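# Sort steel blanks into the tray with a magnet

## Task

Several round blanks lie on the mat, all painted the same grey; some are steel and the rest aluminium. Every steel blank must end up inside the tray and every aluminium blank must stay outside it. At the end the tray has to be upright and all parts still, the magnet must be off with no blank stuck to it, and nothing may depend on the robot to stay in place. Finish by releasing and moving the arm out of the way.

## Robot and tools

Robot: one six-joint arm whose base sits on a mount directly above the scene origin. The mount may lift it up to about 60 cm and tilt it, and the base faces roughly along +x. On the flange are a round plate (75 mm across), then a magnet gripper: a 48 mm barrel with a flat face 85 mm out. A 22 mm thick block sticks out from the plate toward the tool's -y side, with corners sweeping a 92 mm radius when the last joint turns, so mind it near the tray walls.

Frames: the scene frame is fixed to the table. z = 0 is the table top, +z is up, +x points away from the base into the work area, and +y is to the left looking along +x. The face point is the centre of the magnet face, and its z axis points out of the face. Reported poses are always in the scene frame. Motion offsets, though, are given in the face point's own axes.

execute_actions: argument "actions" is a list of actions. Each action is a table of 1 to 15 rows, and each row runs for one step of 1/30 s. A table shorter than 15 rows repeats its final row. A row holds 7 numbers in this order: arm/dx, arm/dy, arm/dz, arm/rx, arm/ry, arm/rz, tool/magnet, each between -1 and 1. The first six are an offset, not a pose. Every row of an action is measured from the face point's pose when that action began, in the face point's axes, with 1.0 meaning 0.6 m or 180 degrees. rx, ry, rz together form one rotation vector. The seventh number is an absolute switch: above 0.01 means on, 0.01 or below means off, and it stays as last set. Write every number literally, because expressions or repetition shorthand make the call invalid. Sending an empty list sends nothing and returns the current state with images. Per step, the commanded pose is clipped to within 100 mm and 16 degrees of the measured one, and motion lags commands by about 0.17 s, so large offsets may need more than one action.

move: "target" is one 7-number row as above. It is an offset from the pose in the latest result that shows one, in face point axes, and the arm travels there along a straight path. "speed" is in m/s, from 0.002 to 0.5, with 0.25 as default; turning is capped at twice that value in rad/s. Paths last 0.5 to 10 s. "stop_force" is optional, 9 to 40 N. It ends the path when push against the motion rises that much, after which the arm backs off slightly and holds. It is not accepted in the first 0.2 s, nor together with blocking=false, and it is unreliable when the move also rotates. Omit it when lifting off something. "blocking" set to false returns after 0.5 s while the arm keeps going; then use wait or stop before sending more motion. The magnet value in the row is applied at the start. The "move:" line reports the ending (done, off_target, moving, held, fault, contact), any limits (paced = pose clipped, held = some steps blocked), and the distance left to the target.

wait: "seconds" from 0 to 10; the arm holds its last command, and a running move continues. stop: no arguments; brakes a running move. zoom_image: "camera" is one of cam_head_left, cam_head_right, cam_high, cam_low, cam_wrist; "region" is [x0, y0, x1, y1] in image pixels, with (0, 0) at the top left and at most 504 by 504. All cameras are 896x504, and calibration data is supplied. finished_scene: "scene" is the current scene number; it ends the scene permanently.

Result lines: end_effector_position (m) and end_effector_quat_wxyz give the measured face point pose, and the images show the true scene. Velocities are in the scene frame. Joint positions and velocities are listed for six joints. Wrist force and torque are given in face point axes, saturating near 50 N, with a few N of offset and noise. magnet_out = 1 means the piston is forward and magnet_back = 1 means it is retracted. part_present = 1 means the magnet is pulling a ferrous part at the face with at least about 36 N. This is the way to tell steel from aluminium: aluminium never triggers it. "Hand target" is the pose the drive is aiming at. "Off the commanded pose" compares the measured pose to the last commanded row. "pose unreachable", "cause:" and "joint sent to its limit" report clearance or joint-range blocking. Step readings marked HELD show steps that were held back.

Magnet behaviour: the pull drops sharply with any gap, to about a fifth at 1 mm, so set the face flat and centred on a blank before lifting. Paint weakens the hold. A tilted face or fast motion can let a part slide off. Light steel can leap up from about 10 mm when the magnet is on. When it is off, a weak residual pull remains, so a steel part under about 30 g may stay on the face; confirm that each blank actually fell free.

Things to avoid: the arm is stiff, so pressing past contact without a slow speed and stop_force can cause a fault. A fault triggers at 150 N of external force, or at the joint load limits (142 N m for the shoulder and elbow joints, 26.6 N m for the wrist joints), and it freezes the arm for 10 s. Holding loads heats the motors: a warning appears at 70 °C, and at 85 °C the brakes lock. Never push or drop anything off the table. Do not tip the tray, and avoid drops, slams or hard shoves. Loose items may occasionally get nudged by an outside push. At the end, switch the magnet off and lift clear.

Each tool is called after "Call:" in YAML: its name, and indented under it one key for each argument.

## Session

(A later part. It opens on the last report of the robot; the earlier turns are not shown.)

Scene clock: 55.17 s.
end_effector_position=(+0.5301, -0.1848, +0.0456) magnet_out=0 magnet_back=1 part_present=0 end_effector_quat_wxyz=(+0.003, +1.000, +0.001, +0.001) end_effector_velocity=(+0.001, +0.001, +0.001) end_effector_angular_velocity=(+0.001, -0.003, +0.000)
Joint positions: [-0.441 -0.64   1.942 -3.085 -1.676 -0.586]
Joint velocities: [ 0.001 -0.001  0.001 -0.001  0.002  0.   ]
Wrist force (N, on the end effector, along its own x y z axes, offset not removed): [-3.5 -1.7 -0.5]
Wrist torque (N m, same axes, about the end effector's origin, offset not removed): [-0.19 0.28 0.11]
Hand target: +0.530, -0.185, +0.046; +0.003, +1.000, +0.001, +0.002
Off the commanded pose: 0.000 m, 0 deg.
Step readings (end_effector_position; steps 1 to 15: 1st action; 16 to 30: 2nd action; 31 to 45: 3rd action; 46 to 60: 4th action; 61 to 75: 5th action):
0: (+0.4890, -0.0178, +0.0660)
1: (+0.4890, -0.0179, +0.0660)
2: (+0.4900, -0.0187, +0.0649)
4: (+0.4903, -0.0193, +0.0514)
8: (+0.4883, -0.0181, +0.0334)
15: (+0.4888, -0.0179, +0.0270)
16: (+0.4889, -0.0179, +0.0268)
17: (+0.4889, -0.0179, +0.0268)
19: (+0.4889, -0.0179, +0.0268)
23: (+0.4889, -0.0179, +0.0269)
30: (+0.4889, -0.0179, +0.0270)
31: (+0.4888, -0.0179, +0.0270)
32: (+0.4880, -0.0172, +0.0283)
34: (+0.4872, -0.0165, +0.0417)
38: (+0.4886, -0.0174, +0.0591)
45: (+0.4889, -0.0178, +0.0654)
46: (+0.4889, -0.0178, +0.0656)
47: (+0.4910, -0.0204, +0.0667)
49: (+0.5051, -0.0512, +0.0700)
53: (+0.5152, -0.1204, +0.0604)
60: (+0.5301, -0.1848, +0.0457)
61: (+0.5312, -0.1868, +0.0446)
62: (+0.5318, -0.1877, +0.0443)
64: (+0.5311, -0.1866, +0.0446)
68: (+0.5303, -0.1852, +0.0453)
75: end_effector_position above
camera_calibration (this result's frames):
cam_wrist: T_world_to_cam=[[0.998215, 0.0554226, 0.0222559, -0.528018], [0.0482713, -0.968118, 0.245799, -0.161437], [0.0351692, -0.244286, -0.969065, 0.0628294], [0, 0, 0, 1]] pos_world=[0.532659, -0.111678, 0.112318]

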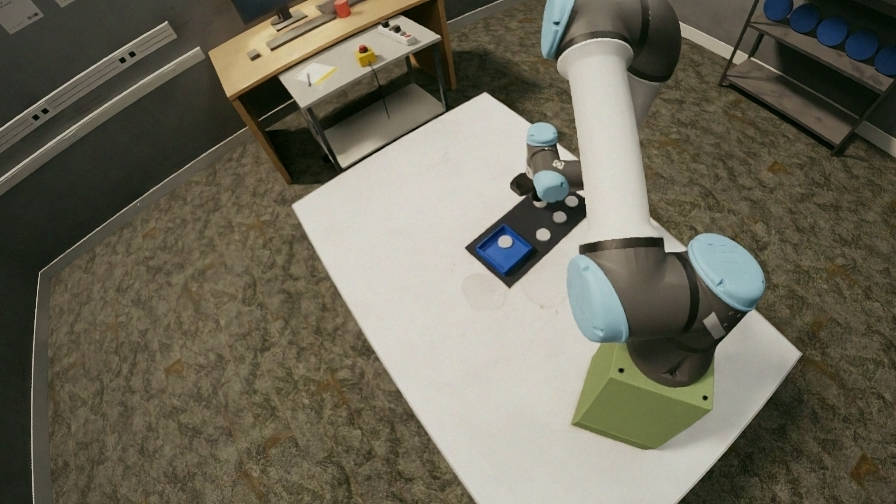

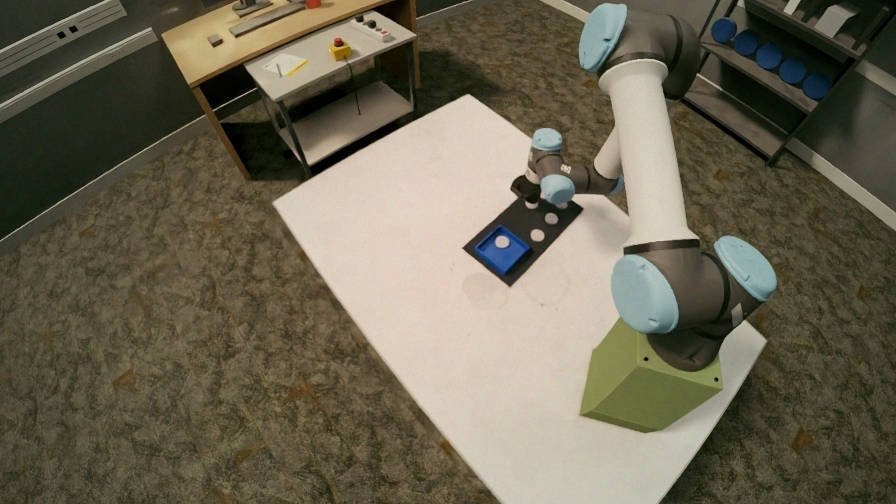

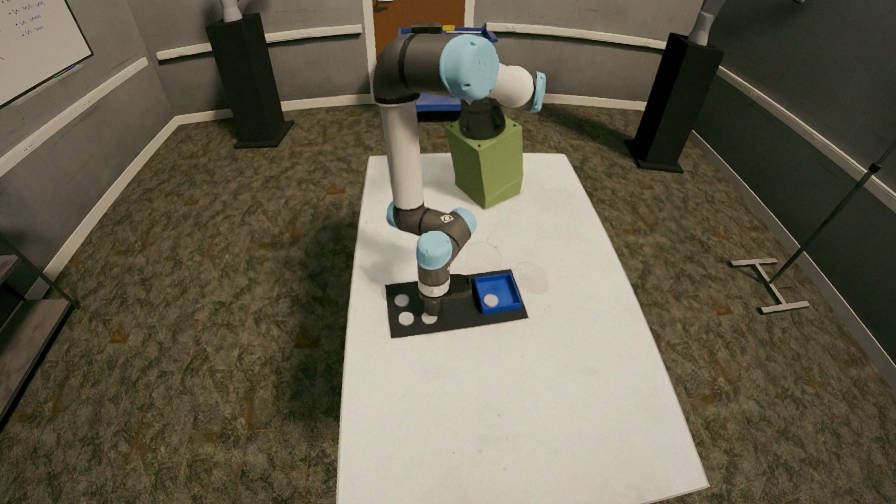

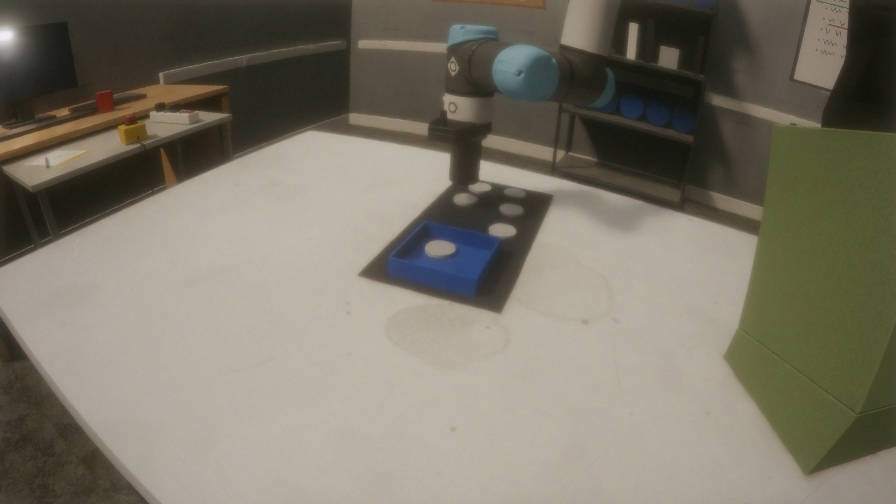

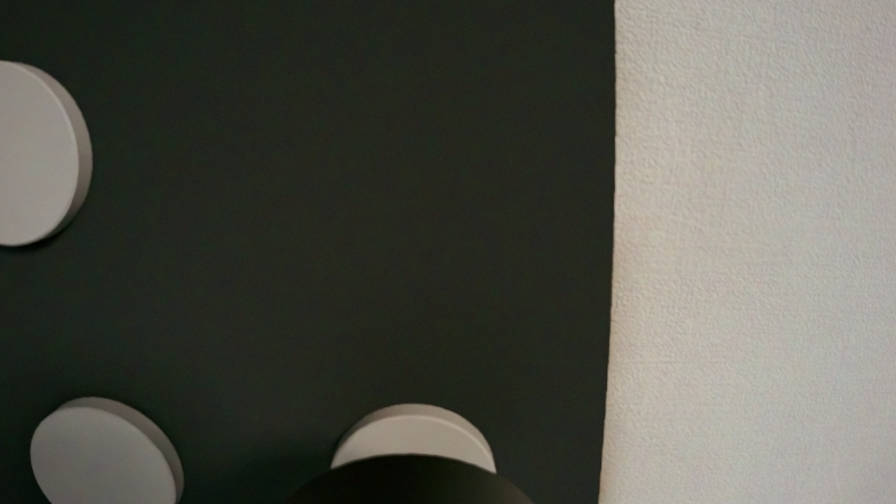

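Call:
execute_actions:
  actions:
    - [[0,0.012,0.02,0,0,0,0]]
    - [[0,0,0.0385,0,0,0,1]]
    - [[0,0,-0.04,0,0,0,1]]

Scene clock: 60.50 s.
end_effector_position=(+0.5301, -0.1920, +0.0347) magnet_out=1 magnet_back=0 part_present=0 end_effector_quat_wxyz=(+0.003, +1.000, +0.001, +0.001) end_effector_velocity=(+0.000, +0.000, +0.004) end_effector_angular_velocity=(-0.000, -0.001, +0.001)
Joint positions: [-0.454 -0.615  1.922 -3.092 -1.673 -0.598]
Joint velocities: [ 0.001 -0.008  0.004  0.003 -0.     0.   ]
Wrist force (N, on the end effector, along its own x y z axes, offset not removed): [-3.6 -1.4 -0.2]
Wrist torque (N m, same axes, about the end effector's origin, offset not removed): [-0.24 0.33 0.08]
Hand target: +0.530, -0.192, +0.035; +0.003, +1.000, +0.001, +0.002
Off the commanded pose: 0.000 m, 0 deg.
Step readings (end_effector_position; steps 1 to 15: 1st action; 16 to 30: 2nd action; 31 to 45: 3rd action):
0: (+0.5301, -0.1848, +0.0457)
1: (+0.5301, -0.1848, +0.0457)
2: (+0.5302, -0.1855, +0.0448)
4: (+0.5300, -0.1883, +0.0400)
8: (+0.5301, -0.1911, +0.0353)
15: (+0.5302, -0.1920, +0.0338)
16: (+0.5302, -0.1920, +0.0338)
17: (+0.5306, -0.1925, +0.0325)
19: (+0.5302, -0.1924, +0.0235)
23: (+0.5299, -0.1920, +0.0141)
30: (+0.5302, -0.1921, +0.0110)
31: (+0.5302, -0.1921, +0.0109)
32: (+0.5299, -0.1918, +0.0120)
34: (+0.5300, -0.1918, +0.0213)
38: (+0.5301, -0.1920, +0.0313)
45: end_effector_position above
camera_calibration (this result's frames):
cam_wrist: T_world_to_cam=[[0.998214, 0.0554295, 0.0222576, -0.527355], [0.0482761, -0.968107, 0.24584, -0.165689], [0.0351746, -0.244327, -0.969055, 0.0504512], [0, 0, 0, 1]] pos_world=[0.532638, -0.118847, 0.101361]

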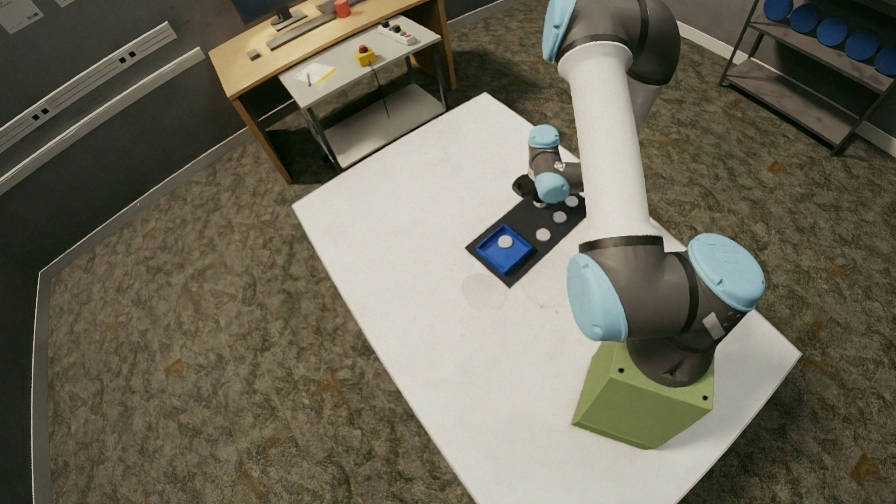

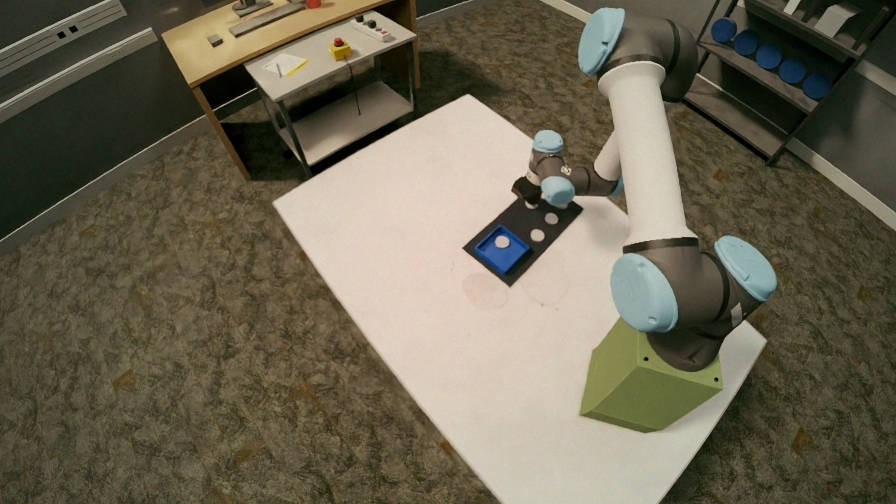

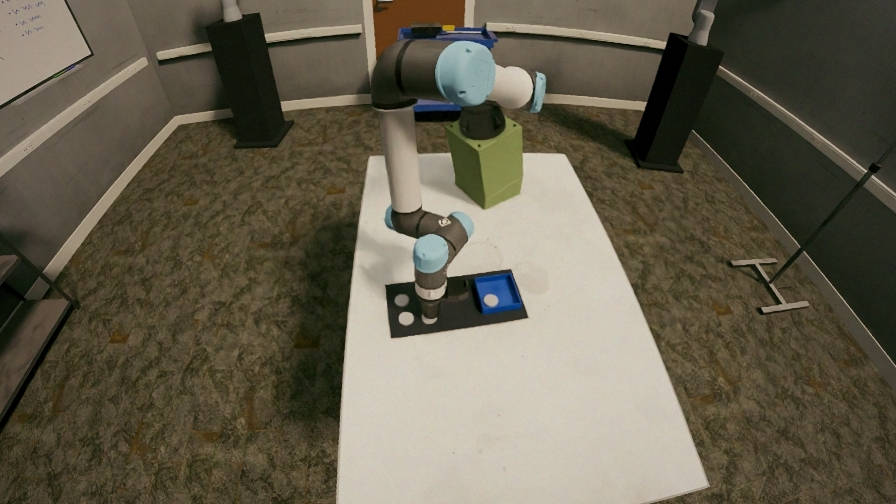

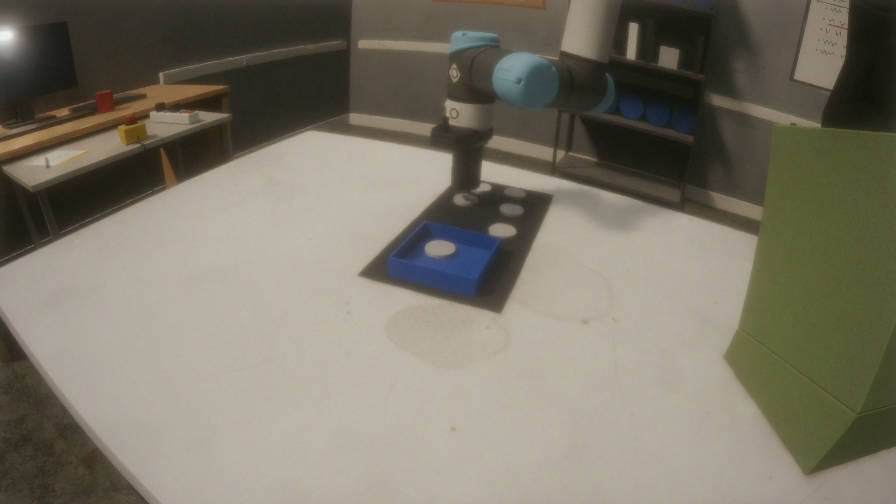

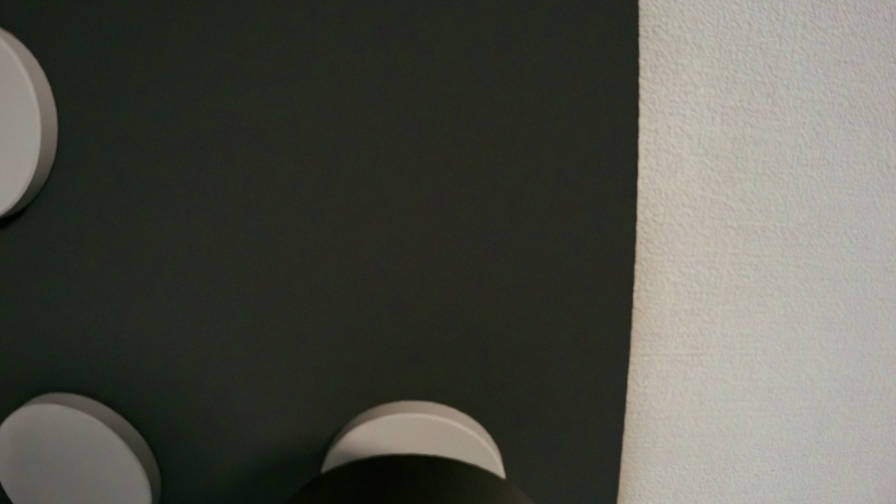

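Call:
execute_actions:
  actions:
    - [[0,0.107,0,0,0,0,0]]
    - [[0,0,0.042,0,0,0,1]]
    - [[0,0,-0.04,0,0,0,1]]

Scene clock: 65.00 s.
end_effector_position=(+0.5301, -0.2554, +0.0340) magnet_out=1 magnet_back=0 part_present=0 end_effector_quat_wxyz=(+0.003, +1.000, +0.001, +0.002) end_effector_velocity=(-0.000, +0.000, +0.003) end_effector_angular_velocity=(-0.001, +0.001, +0.001)
Joint positions: [-0.544 -0.623  1.86  -3.031 -1.654 -0.687]
Joint velocities: [ 0.001 -0.008  0.005  0.003 -0.002  0.   ]
Wrist force (N, on the end effector, along its own x y z axes, offset not removed): [-3.7 -0.2 0.4]
Wrist torque (N m, same axes, about the end effector's origin, offset not removed): [-0.10 0.33 0.10]
Hand target: +0.530, -0.255, +0.034; +0.003, +1.000, +0.001, +0.002
Off the commanded pose: 0.000 m, 0 deg.
Step readings (end_effector_position; steps 1 to 15: 1st action; 16 to 30: 2nd action; 31 to 45: 3rd action):
0: (+0.5301, -0.1920, +0.0350)
1: (+0.5301, -0.1920, +0.0350)
2: (+0.5308, -0.1946, +0.0355)
4: (+0.5309, -0.2189, +0.0365)
8: (+0.5294, -0.2468, +0.0361)
15: (+0.5301, -0.2554, +0.0353)
16: (+0.5301, -0.2557, +0.0352)
17: (+0.5305, -0.2562, +0.0339)
19: (+0.5301, -0.2560, +0.0241)
23: (+0.5298, -0.2555, +0.0137)
30: (+0.5301, -0.2556, +0.0104)
31: (+0.5301, -0.2556, +0.0103)
32: (+0.5298, -0.2553, +0.0114)
34: (+0.5299, -0.2553, +0.0207)
38: (+0.5301, -0.2555, +0.0307)
45: end_effector_position above
camera_calibration (this result's frames):
cam_wrist: T_world_to_cam=[[0.998214, 0.0553649, 0.0224264, -0.523783], [0.0481524, -0.967976, 0.246383, -0.226899], [0.0353492, -0.244863, -0.968913, 0.0340883], [0, 0, 0, 1]] pos_world=[0.532569, -0.182286, 0.100679]

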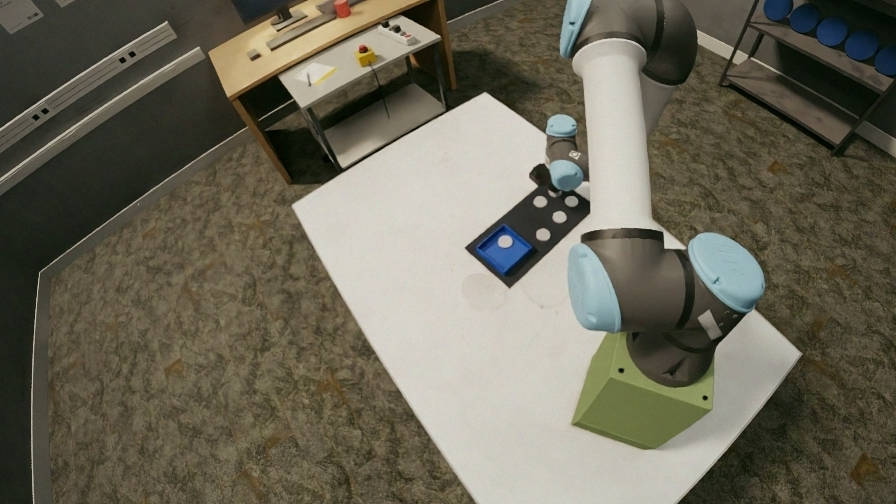

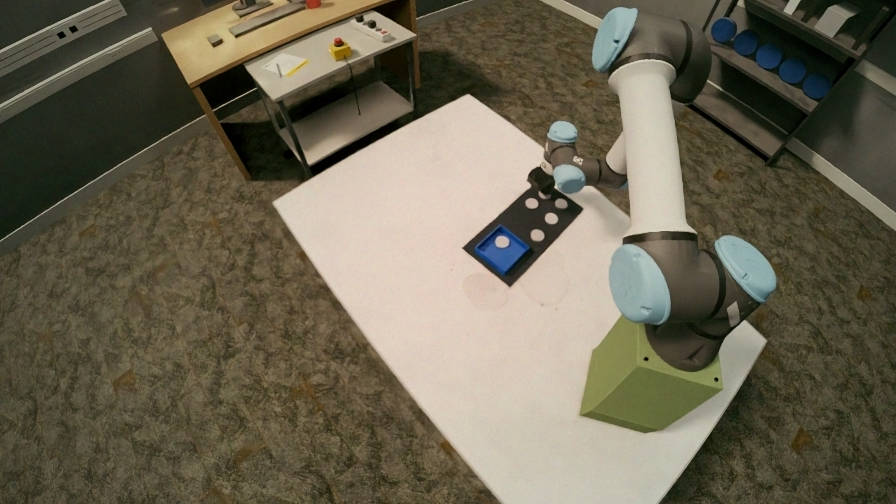

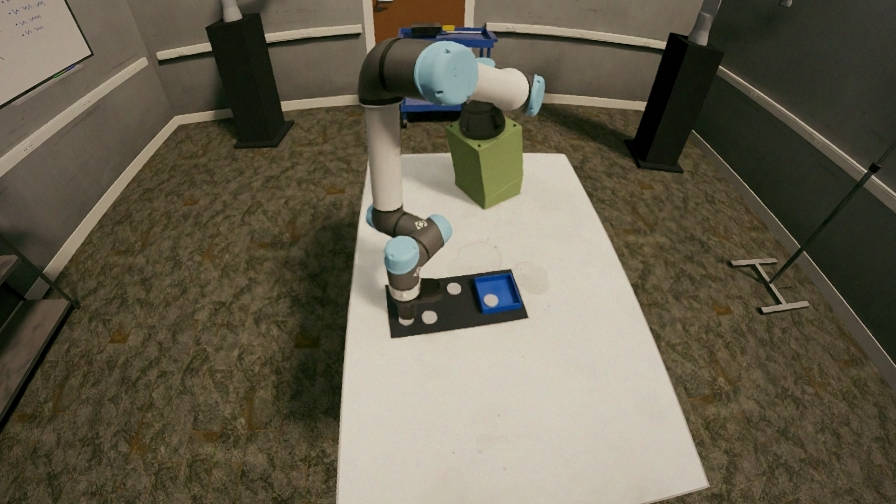

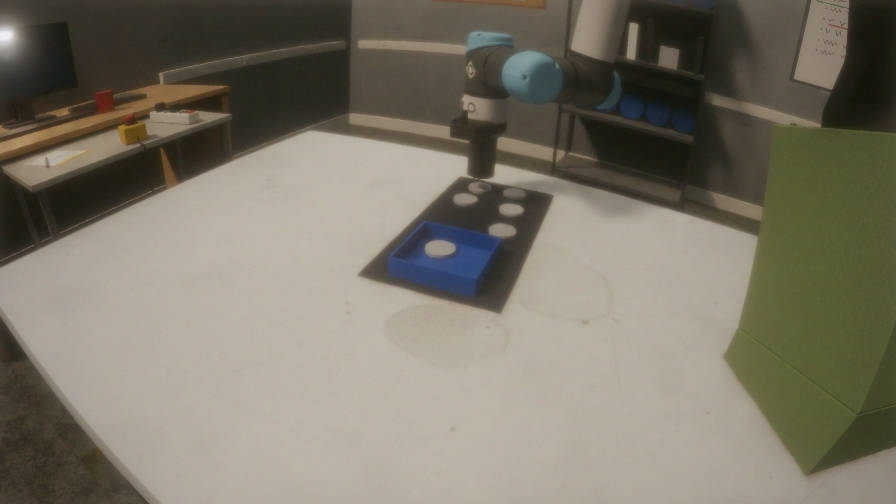

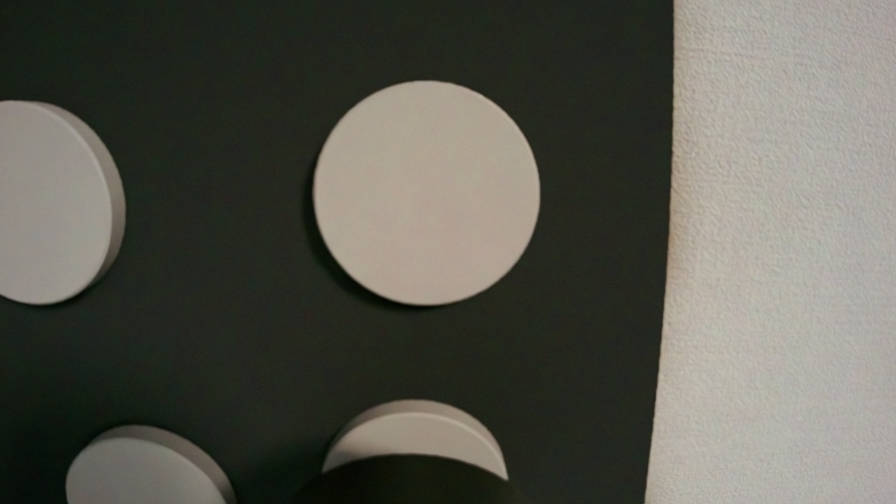

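Call:
execute_actions:
  actions:
    - [[-0.1,0.016,0,0,0,0,0]]
    - [[0,0,0.04,0,0,0,1]]
    - [[0,0,-0.04,0,0,0,1]]

Scene clock: 69.30 s.
end_effector_position=(+0.4710, -0.2649, +0.0339) magnet_out=1 magnet_back=0 part_present=1 end_effector_quat_wxyz=(+0.003, +1.000, +0.001, +0.001) end_effector_velocity=(-0.000, -0.000, +0.003) end_effector_angular_velocity=(+0.000, +0.001, -0.000)
Joint positions: [-0.629 -0.643  1.996 -3.153 -1.636 -0.77 ]
Joint velocities: [-0.    -0.009  0.005  0.005 -0.     0.   ]
Wrist force (N, on the end effector, along its own x y z axes, offset not removed): [-3.1 0.4 0.9]
Wrist torque (N m, same axes, about the end effector's origin, offset not removed): [0.00 0.34 0.12]
Hand target: +0.471, -0.265, +0.034; +0.003, +1.000, +0.001, +0.001
Off the commanded pose: 0.000 m, 0 deg.
Step readings (end_effector_position; steps 1 to 15: 1st action; 16 to 30: 2nd action; 31 to 45: 3rd action):
0: (+0.5301, -0.2554, +0.0344)
1: (+0.5301, -0.2554, +0.0344)
2: (+0.5285, -0.2566, +0.0349)
4: (+0.5086, -0.2618, +0.0344)
8: (+0.4810, -0.2635, +0.0336)
15: (+0.4711, -0.2650, +0.0340)
16: (+0.4708, -0.2650, +0.0340)
17: (+0.4710, -0.2655, +0.0329)
19: (+0.4708, -0.2654, +0.0236)
23: (+0.4707, -0.2650, +0.0136)
30: (+0.4711, -0.2651, +0.0103)
31: (+0.4711, -0.2651, +0.0102)
32: (+0.4708, -0.2648, +0.0113)
34: (+0.4708, -0.2647, +0.0205)
38: (+0.4710, -0.2649, +0.0305)
45: end_effector_position above
camera_calibration (this result's frames):
cam_wrist: T_world_to_cam=[[0.998235, 0.0552405, 0.021795, -0.464333], [0.0481835, -0.967953, 0.246464, -0.233242], [0.0347113, -0.244979, -0.968907, 0.0340148], [0, 0, 0, 1]] pos_world=[0.473571, -0.191785, 0.100563]

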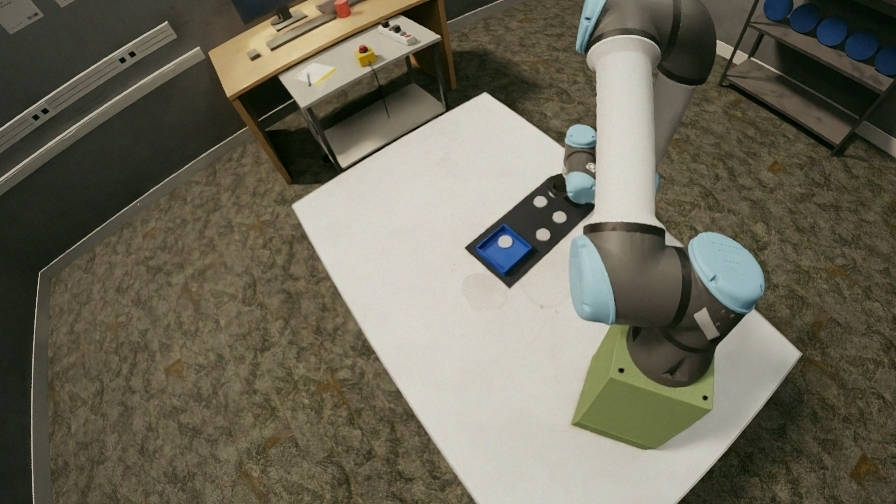

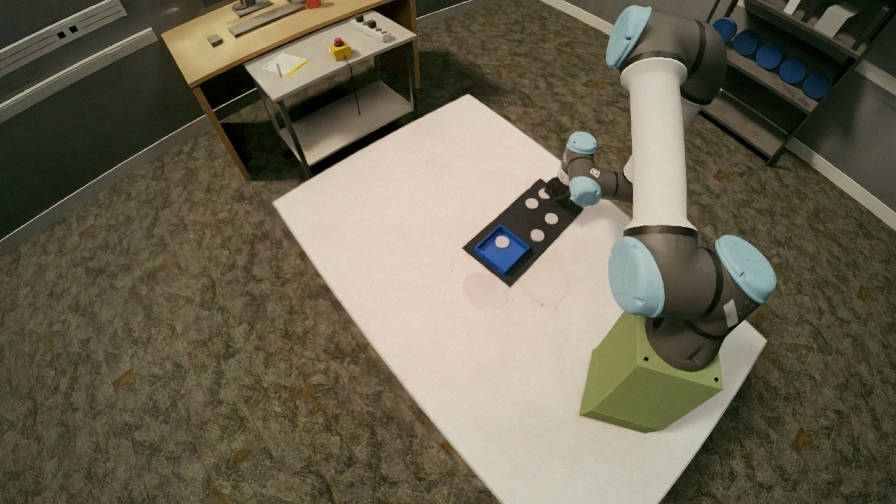

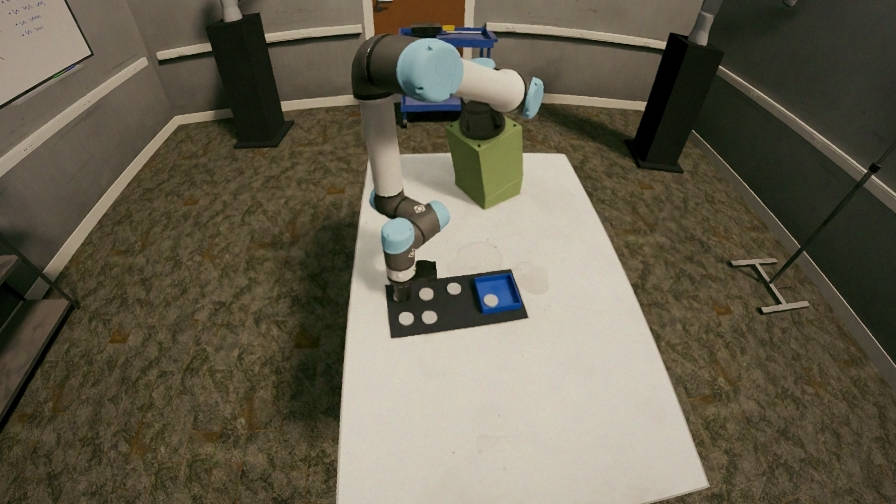

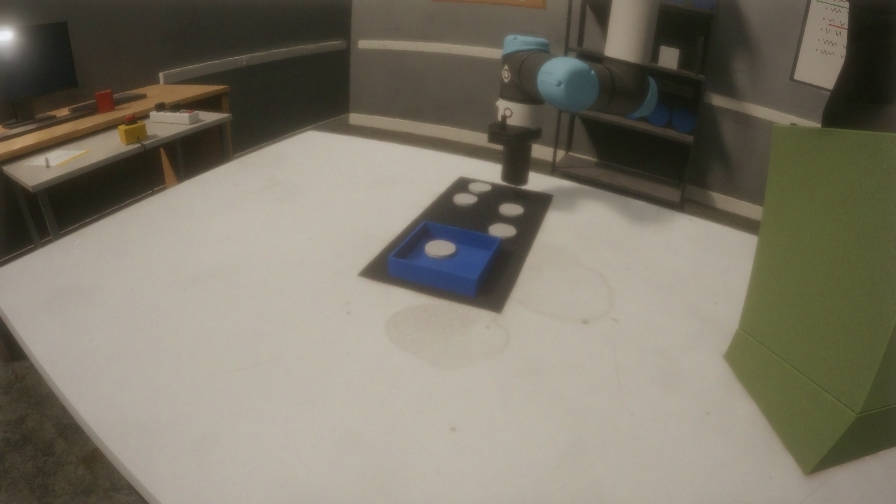

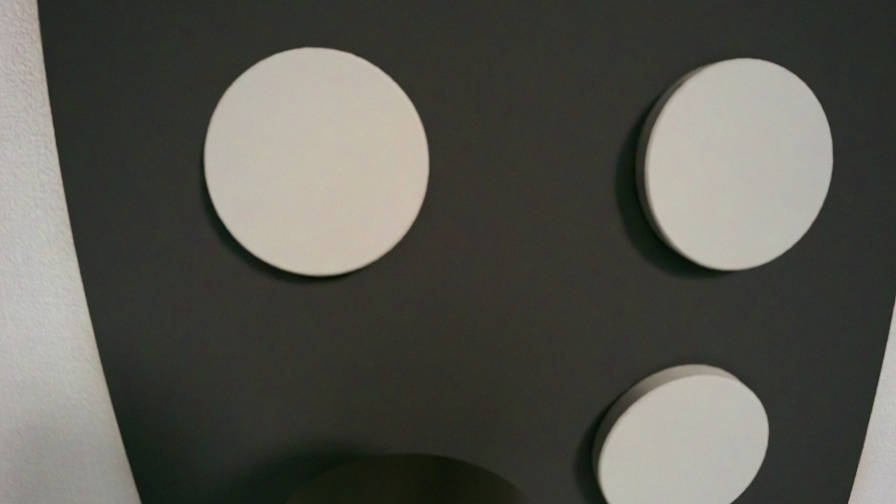

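Call:
move:
  target: [-0.008,-0.27,-0.056,0,0,0,1]
  speed: 0.35

Call:
move:
  target: [-0.015,-0.202,0,0,0,0,1]
  speed: 0.35

Scene clock: 73.80 s.
end_effector_position=(+0.4661, -0.1028, +0.0666) magnet_out=1 magnet_back=0 part_present=1 end_effector_quat_wxyz=(+0.003, +1.000, +0.001, +0.001) end_effector_velocity=(-0.001, +0.001, +0.001) end_effector_angular_velocity=(-0.003, +0.004, -0.001)
Joint positions: [-0.362 -0.673  2.181 -3.284 -1.692 -0.508]
Joint velocities: [ 0.003 -0.001  0.001  0.002 -0.005  0.005]
Wrist force (N, on the end effector, along its own x y z axes, offset not removed): [-3.5 -0.6 1.7]
Wrist torque (N m, same axes, about the end effector's origin, offset not removed): [-0.14 0.28 0.08]
Hand target: +0.466, -0.103, +0.067; +0.003, +1.000, +0.001, +0.001
Off the commanded pose: 0.000 m, 0 deg.
move: done
camera_calibration (this result's frames):
cam_wrist: T_world_to_cam=[[0.998235, 0.0550813, 0.0222182, -0.469187], [0.0479464, -0.968113, 0.245884, -0.0839865], [0.0350534, -0.244384, -0.969045, 0.105471], [0, 0, 0, 1]] pos_world=[0.468688, -0.0296894, 0.133282]

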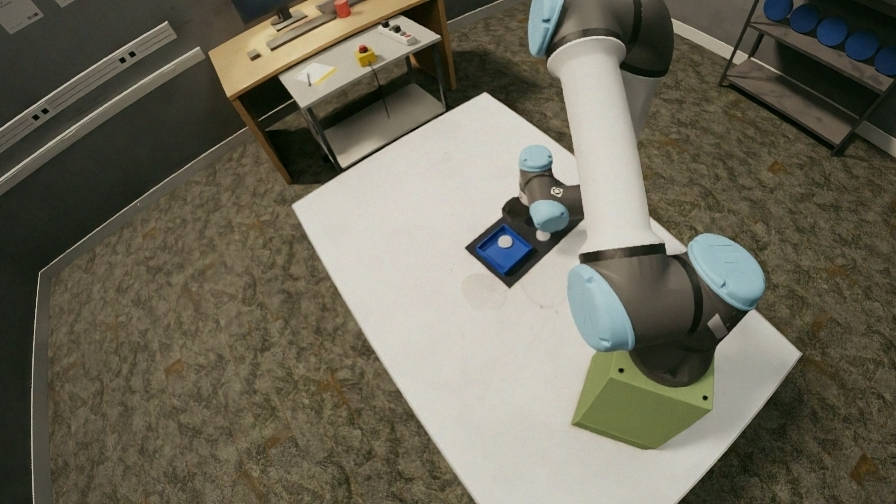

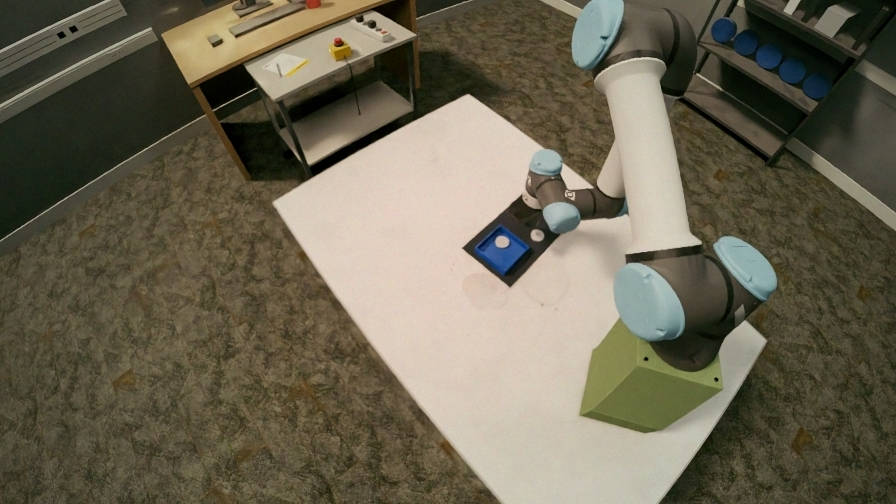

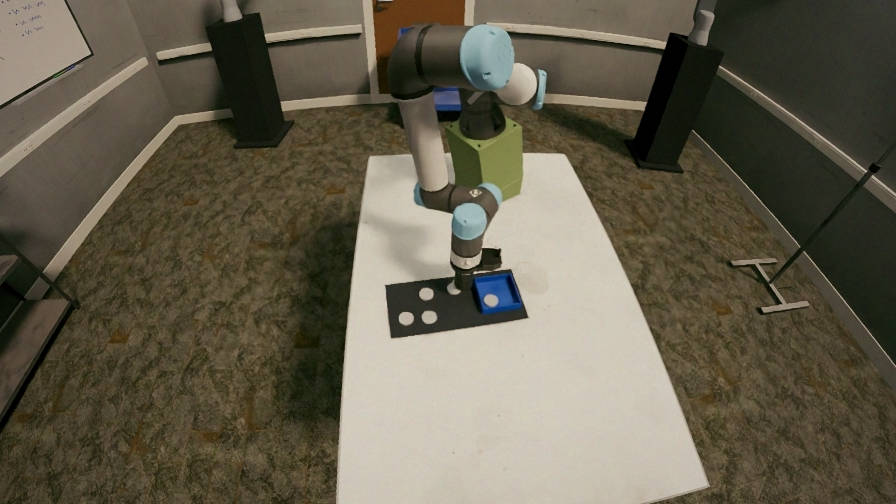

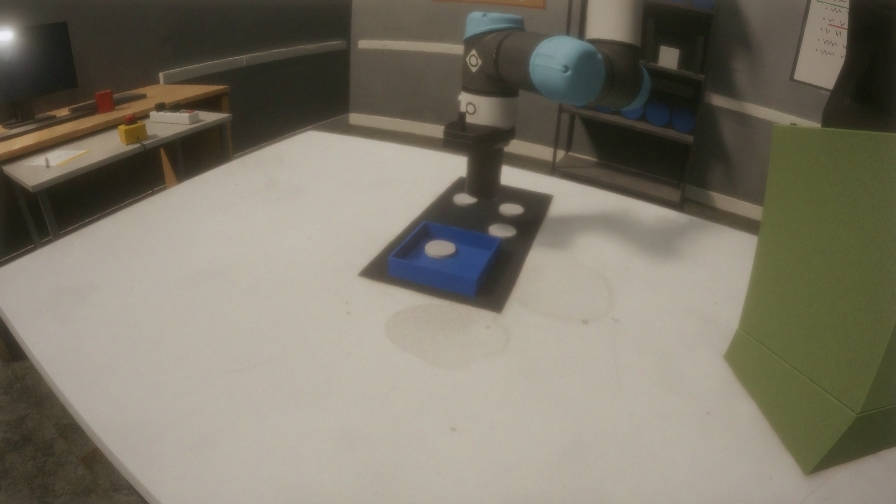

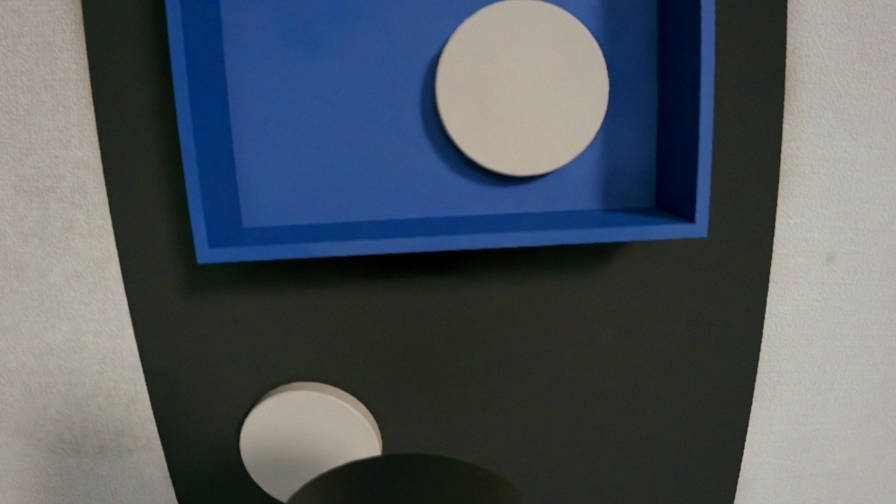

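Scene clock: 74.80 s.
end_effector_position=(+0.4571, +0.0184, +0.0660) magnet_out=1 magnet_back=0 part_present=1 end_effector_quat_wxyz=(+0.002, +1.000, +0.001, +0.002) end_effector_velocity=(+0.000, +0.002, +0.000) end_effector_angular_velocity=(-0.000, +0.000, -0.000)
Joint positions: [-0.12  -0.61   2.207 -3.337 -1.737 -0.268]
Joint velocities: [ 0.005  0.001 -0.002  0.002 -0.001  0.005]
Wrist force (N, on the end effector, along its own x y z axes, offset not removed): [-3.7 -0.3 -0.1]
Wrist torque (N m, same axes, about the end effector's origin, offset not removed): [-0.08 0.35 0.11]
Hand target: +0.457, +0.019, +0.066; +0.002, +1.000, +0.001, +0.001
Off the commanded pose: 0.000 m, 0 deg.
move: done
camera_calibration (this result's frames):
cam_wrist: T_world_to_cam=[[0.998238, 0.0549865, 0.0223112, -0.466797], [0.0478562, -0.968288, 0.24521, 0.0339926], [0.0350869, -0.24371, -0.969213, 0.13477], [0, 0, 0, 1]] pos_world=[0.459619, 0.0914271, 0.132701]

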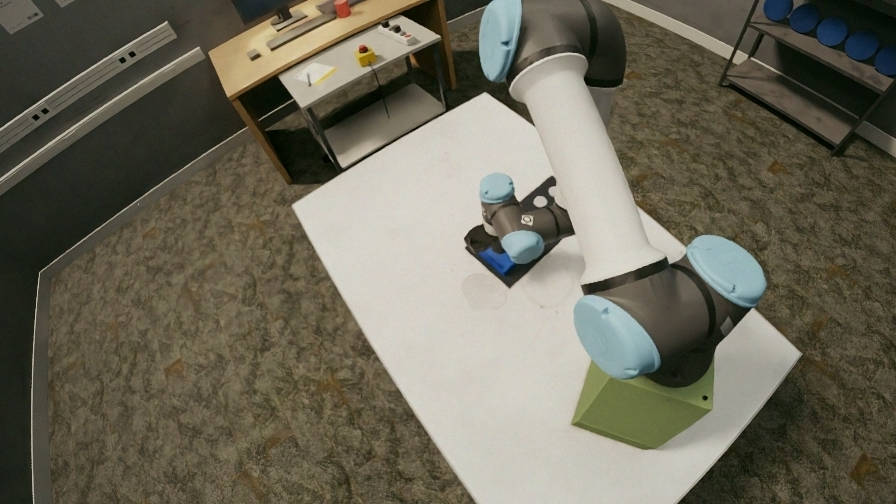

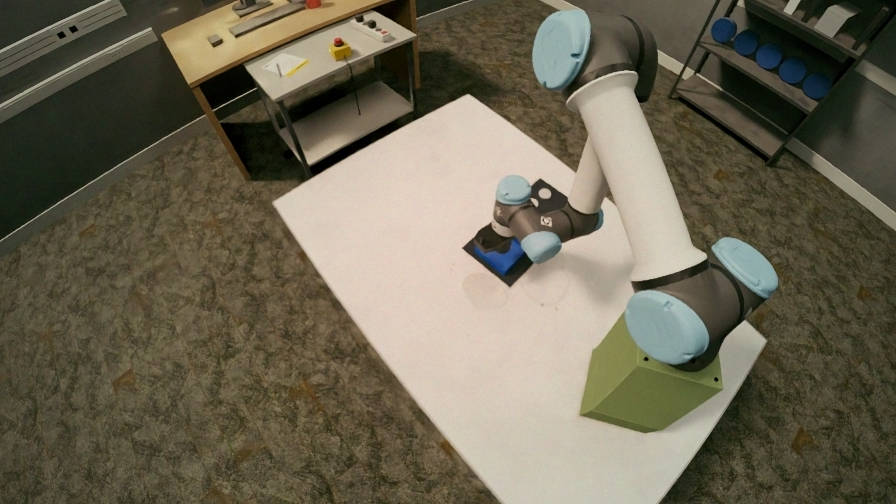

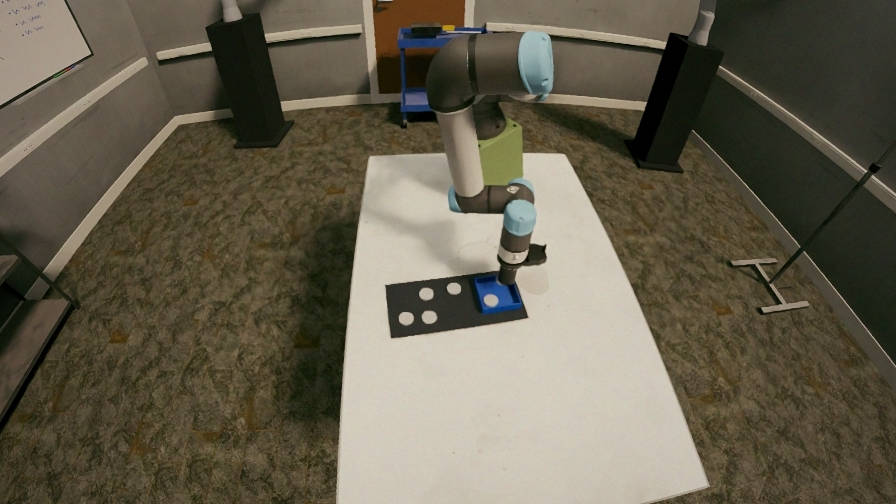

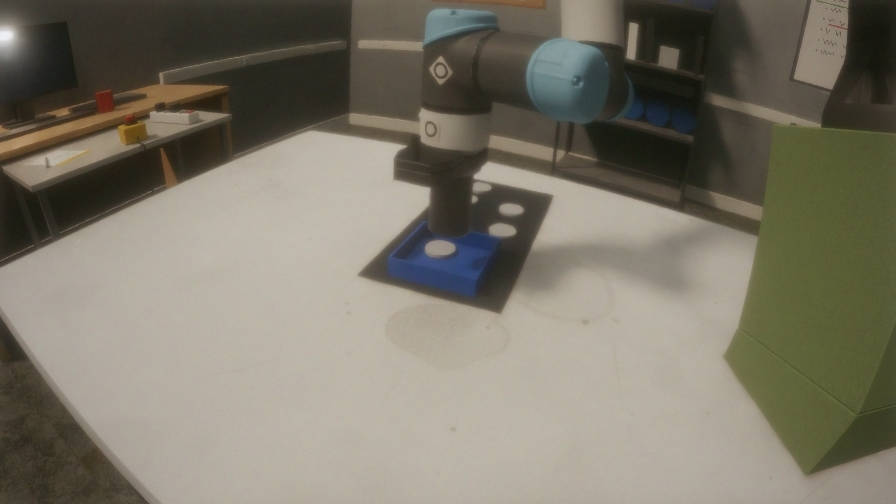

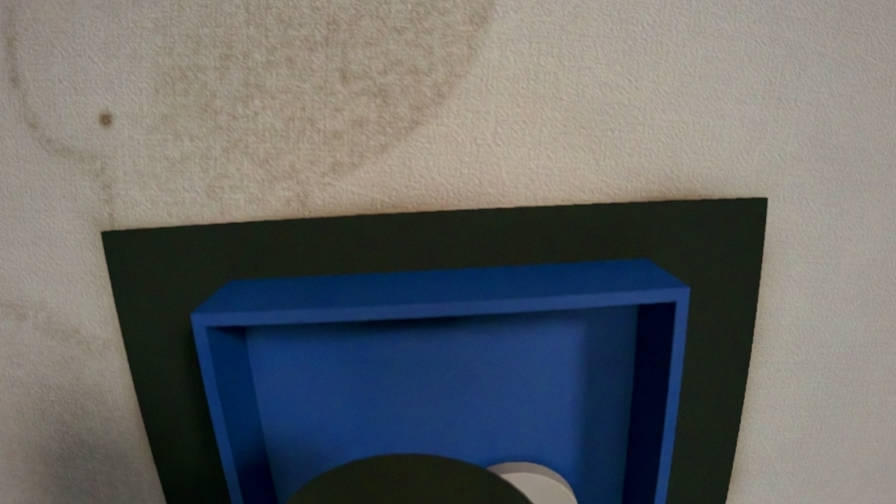

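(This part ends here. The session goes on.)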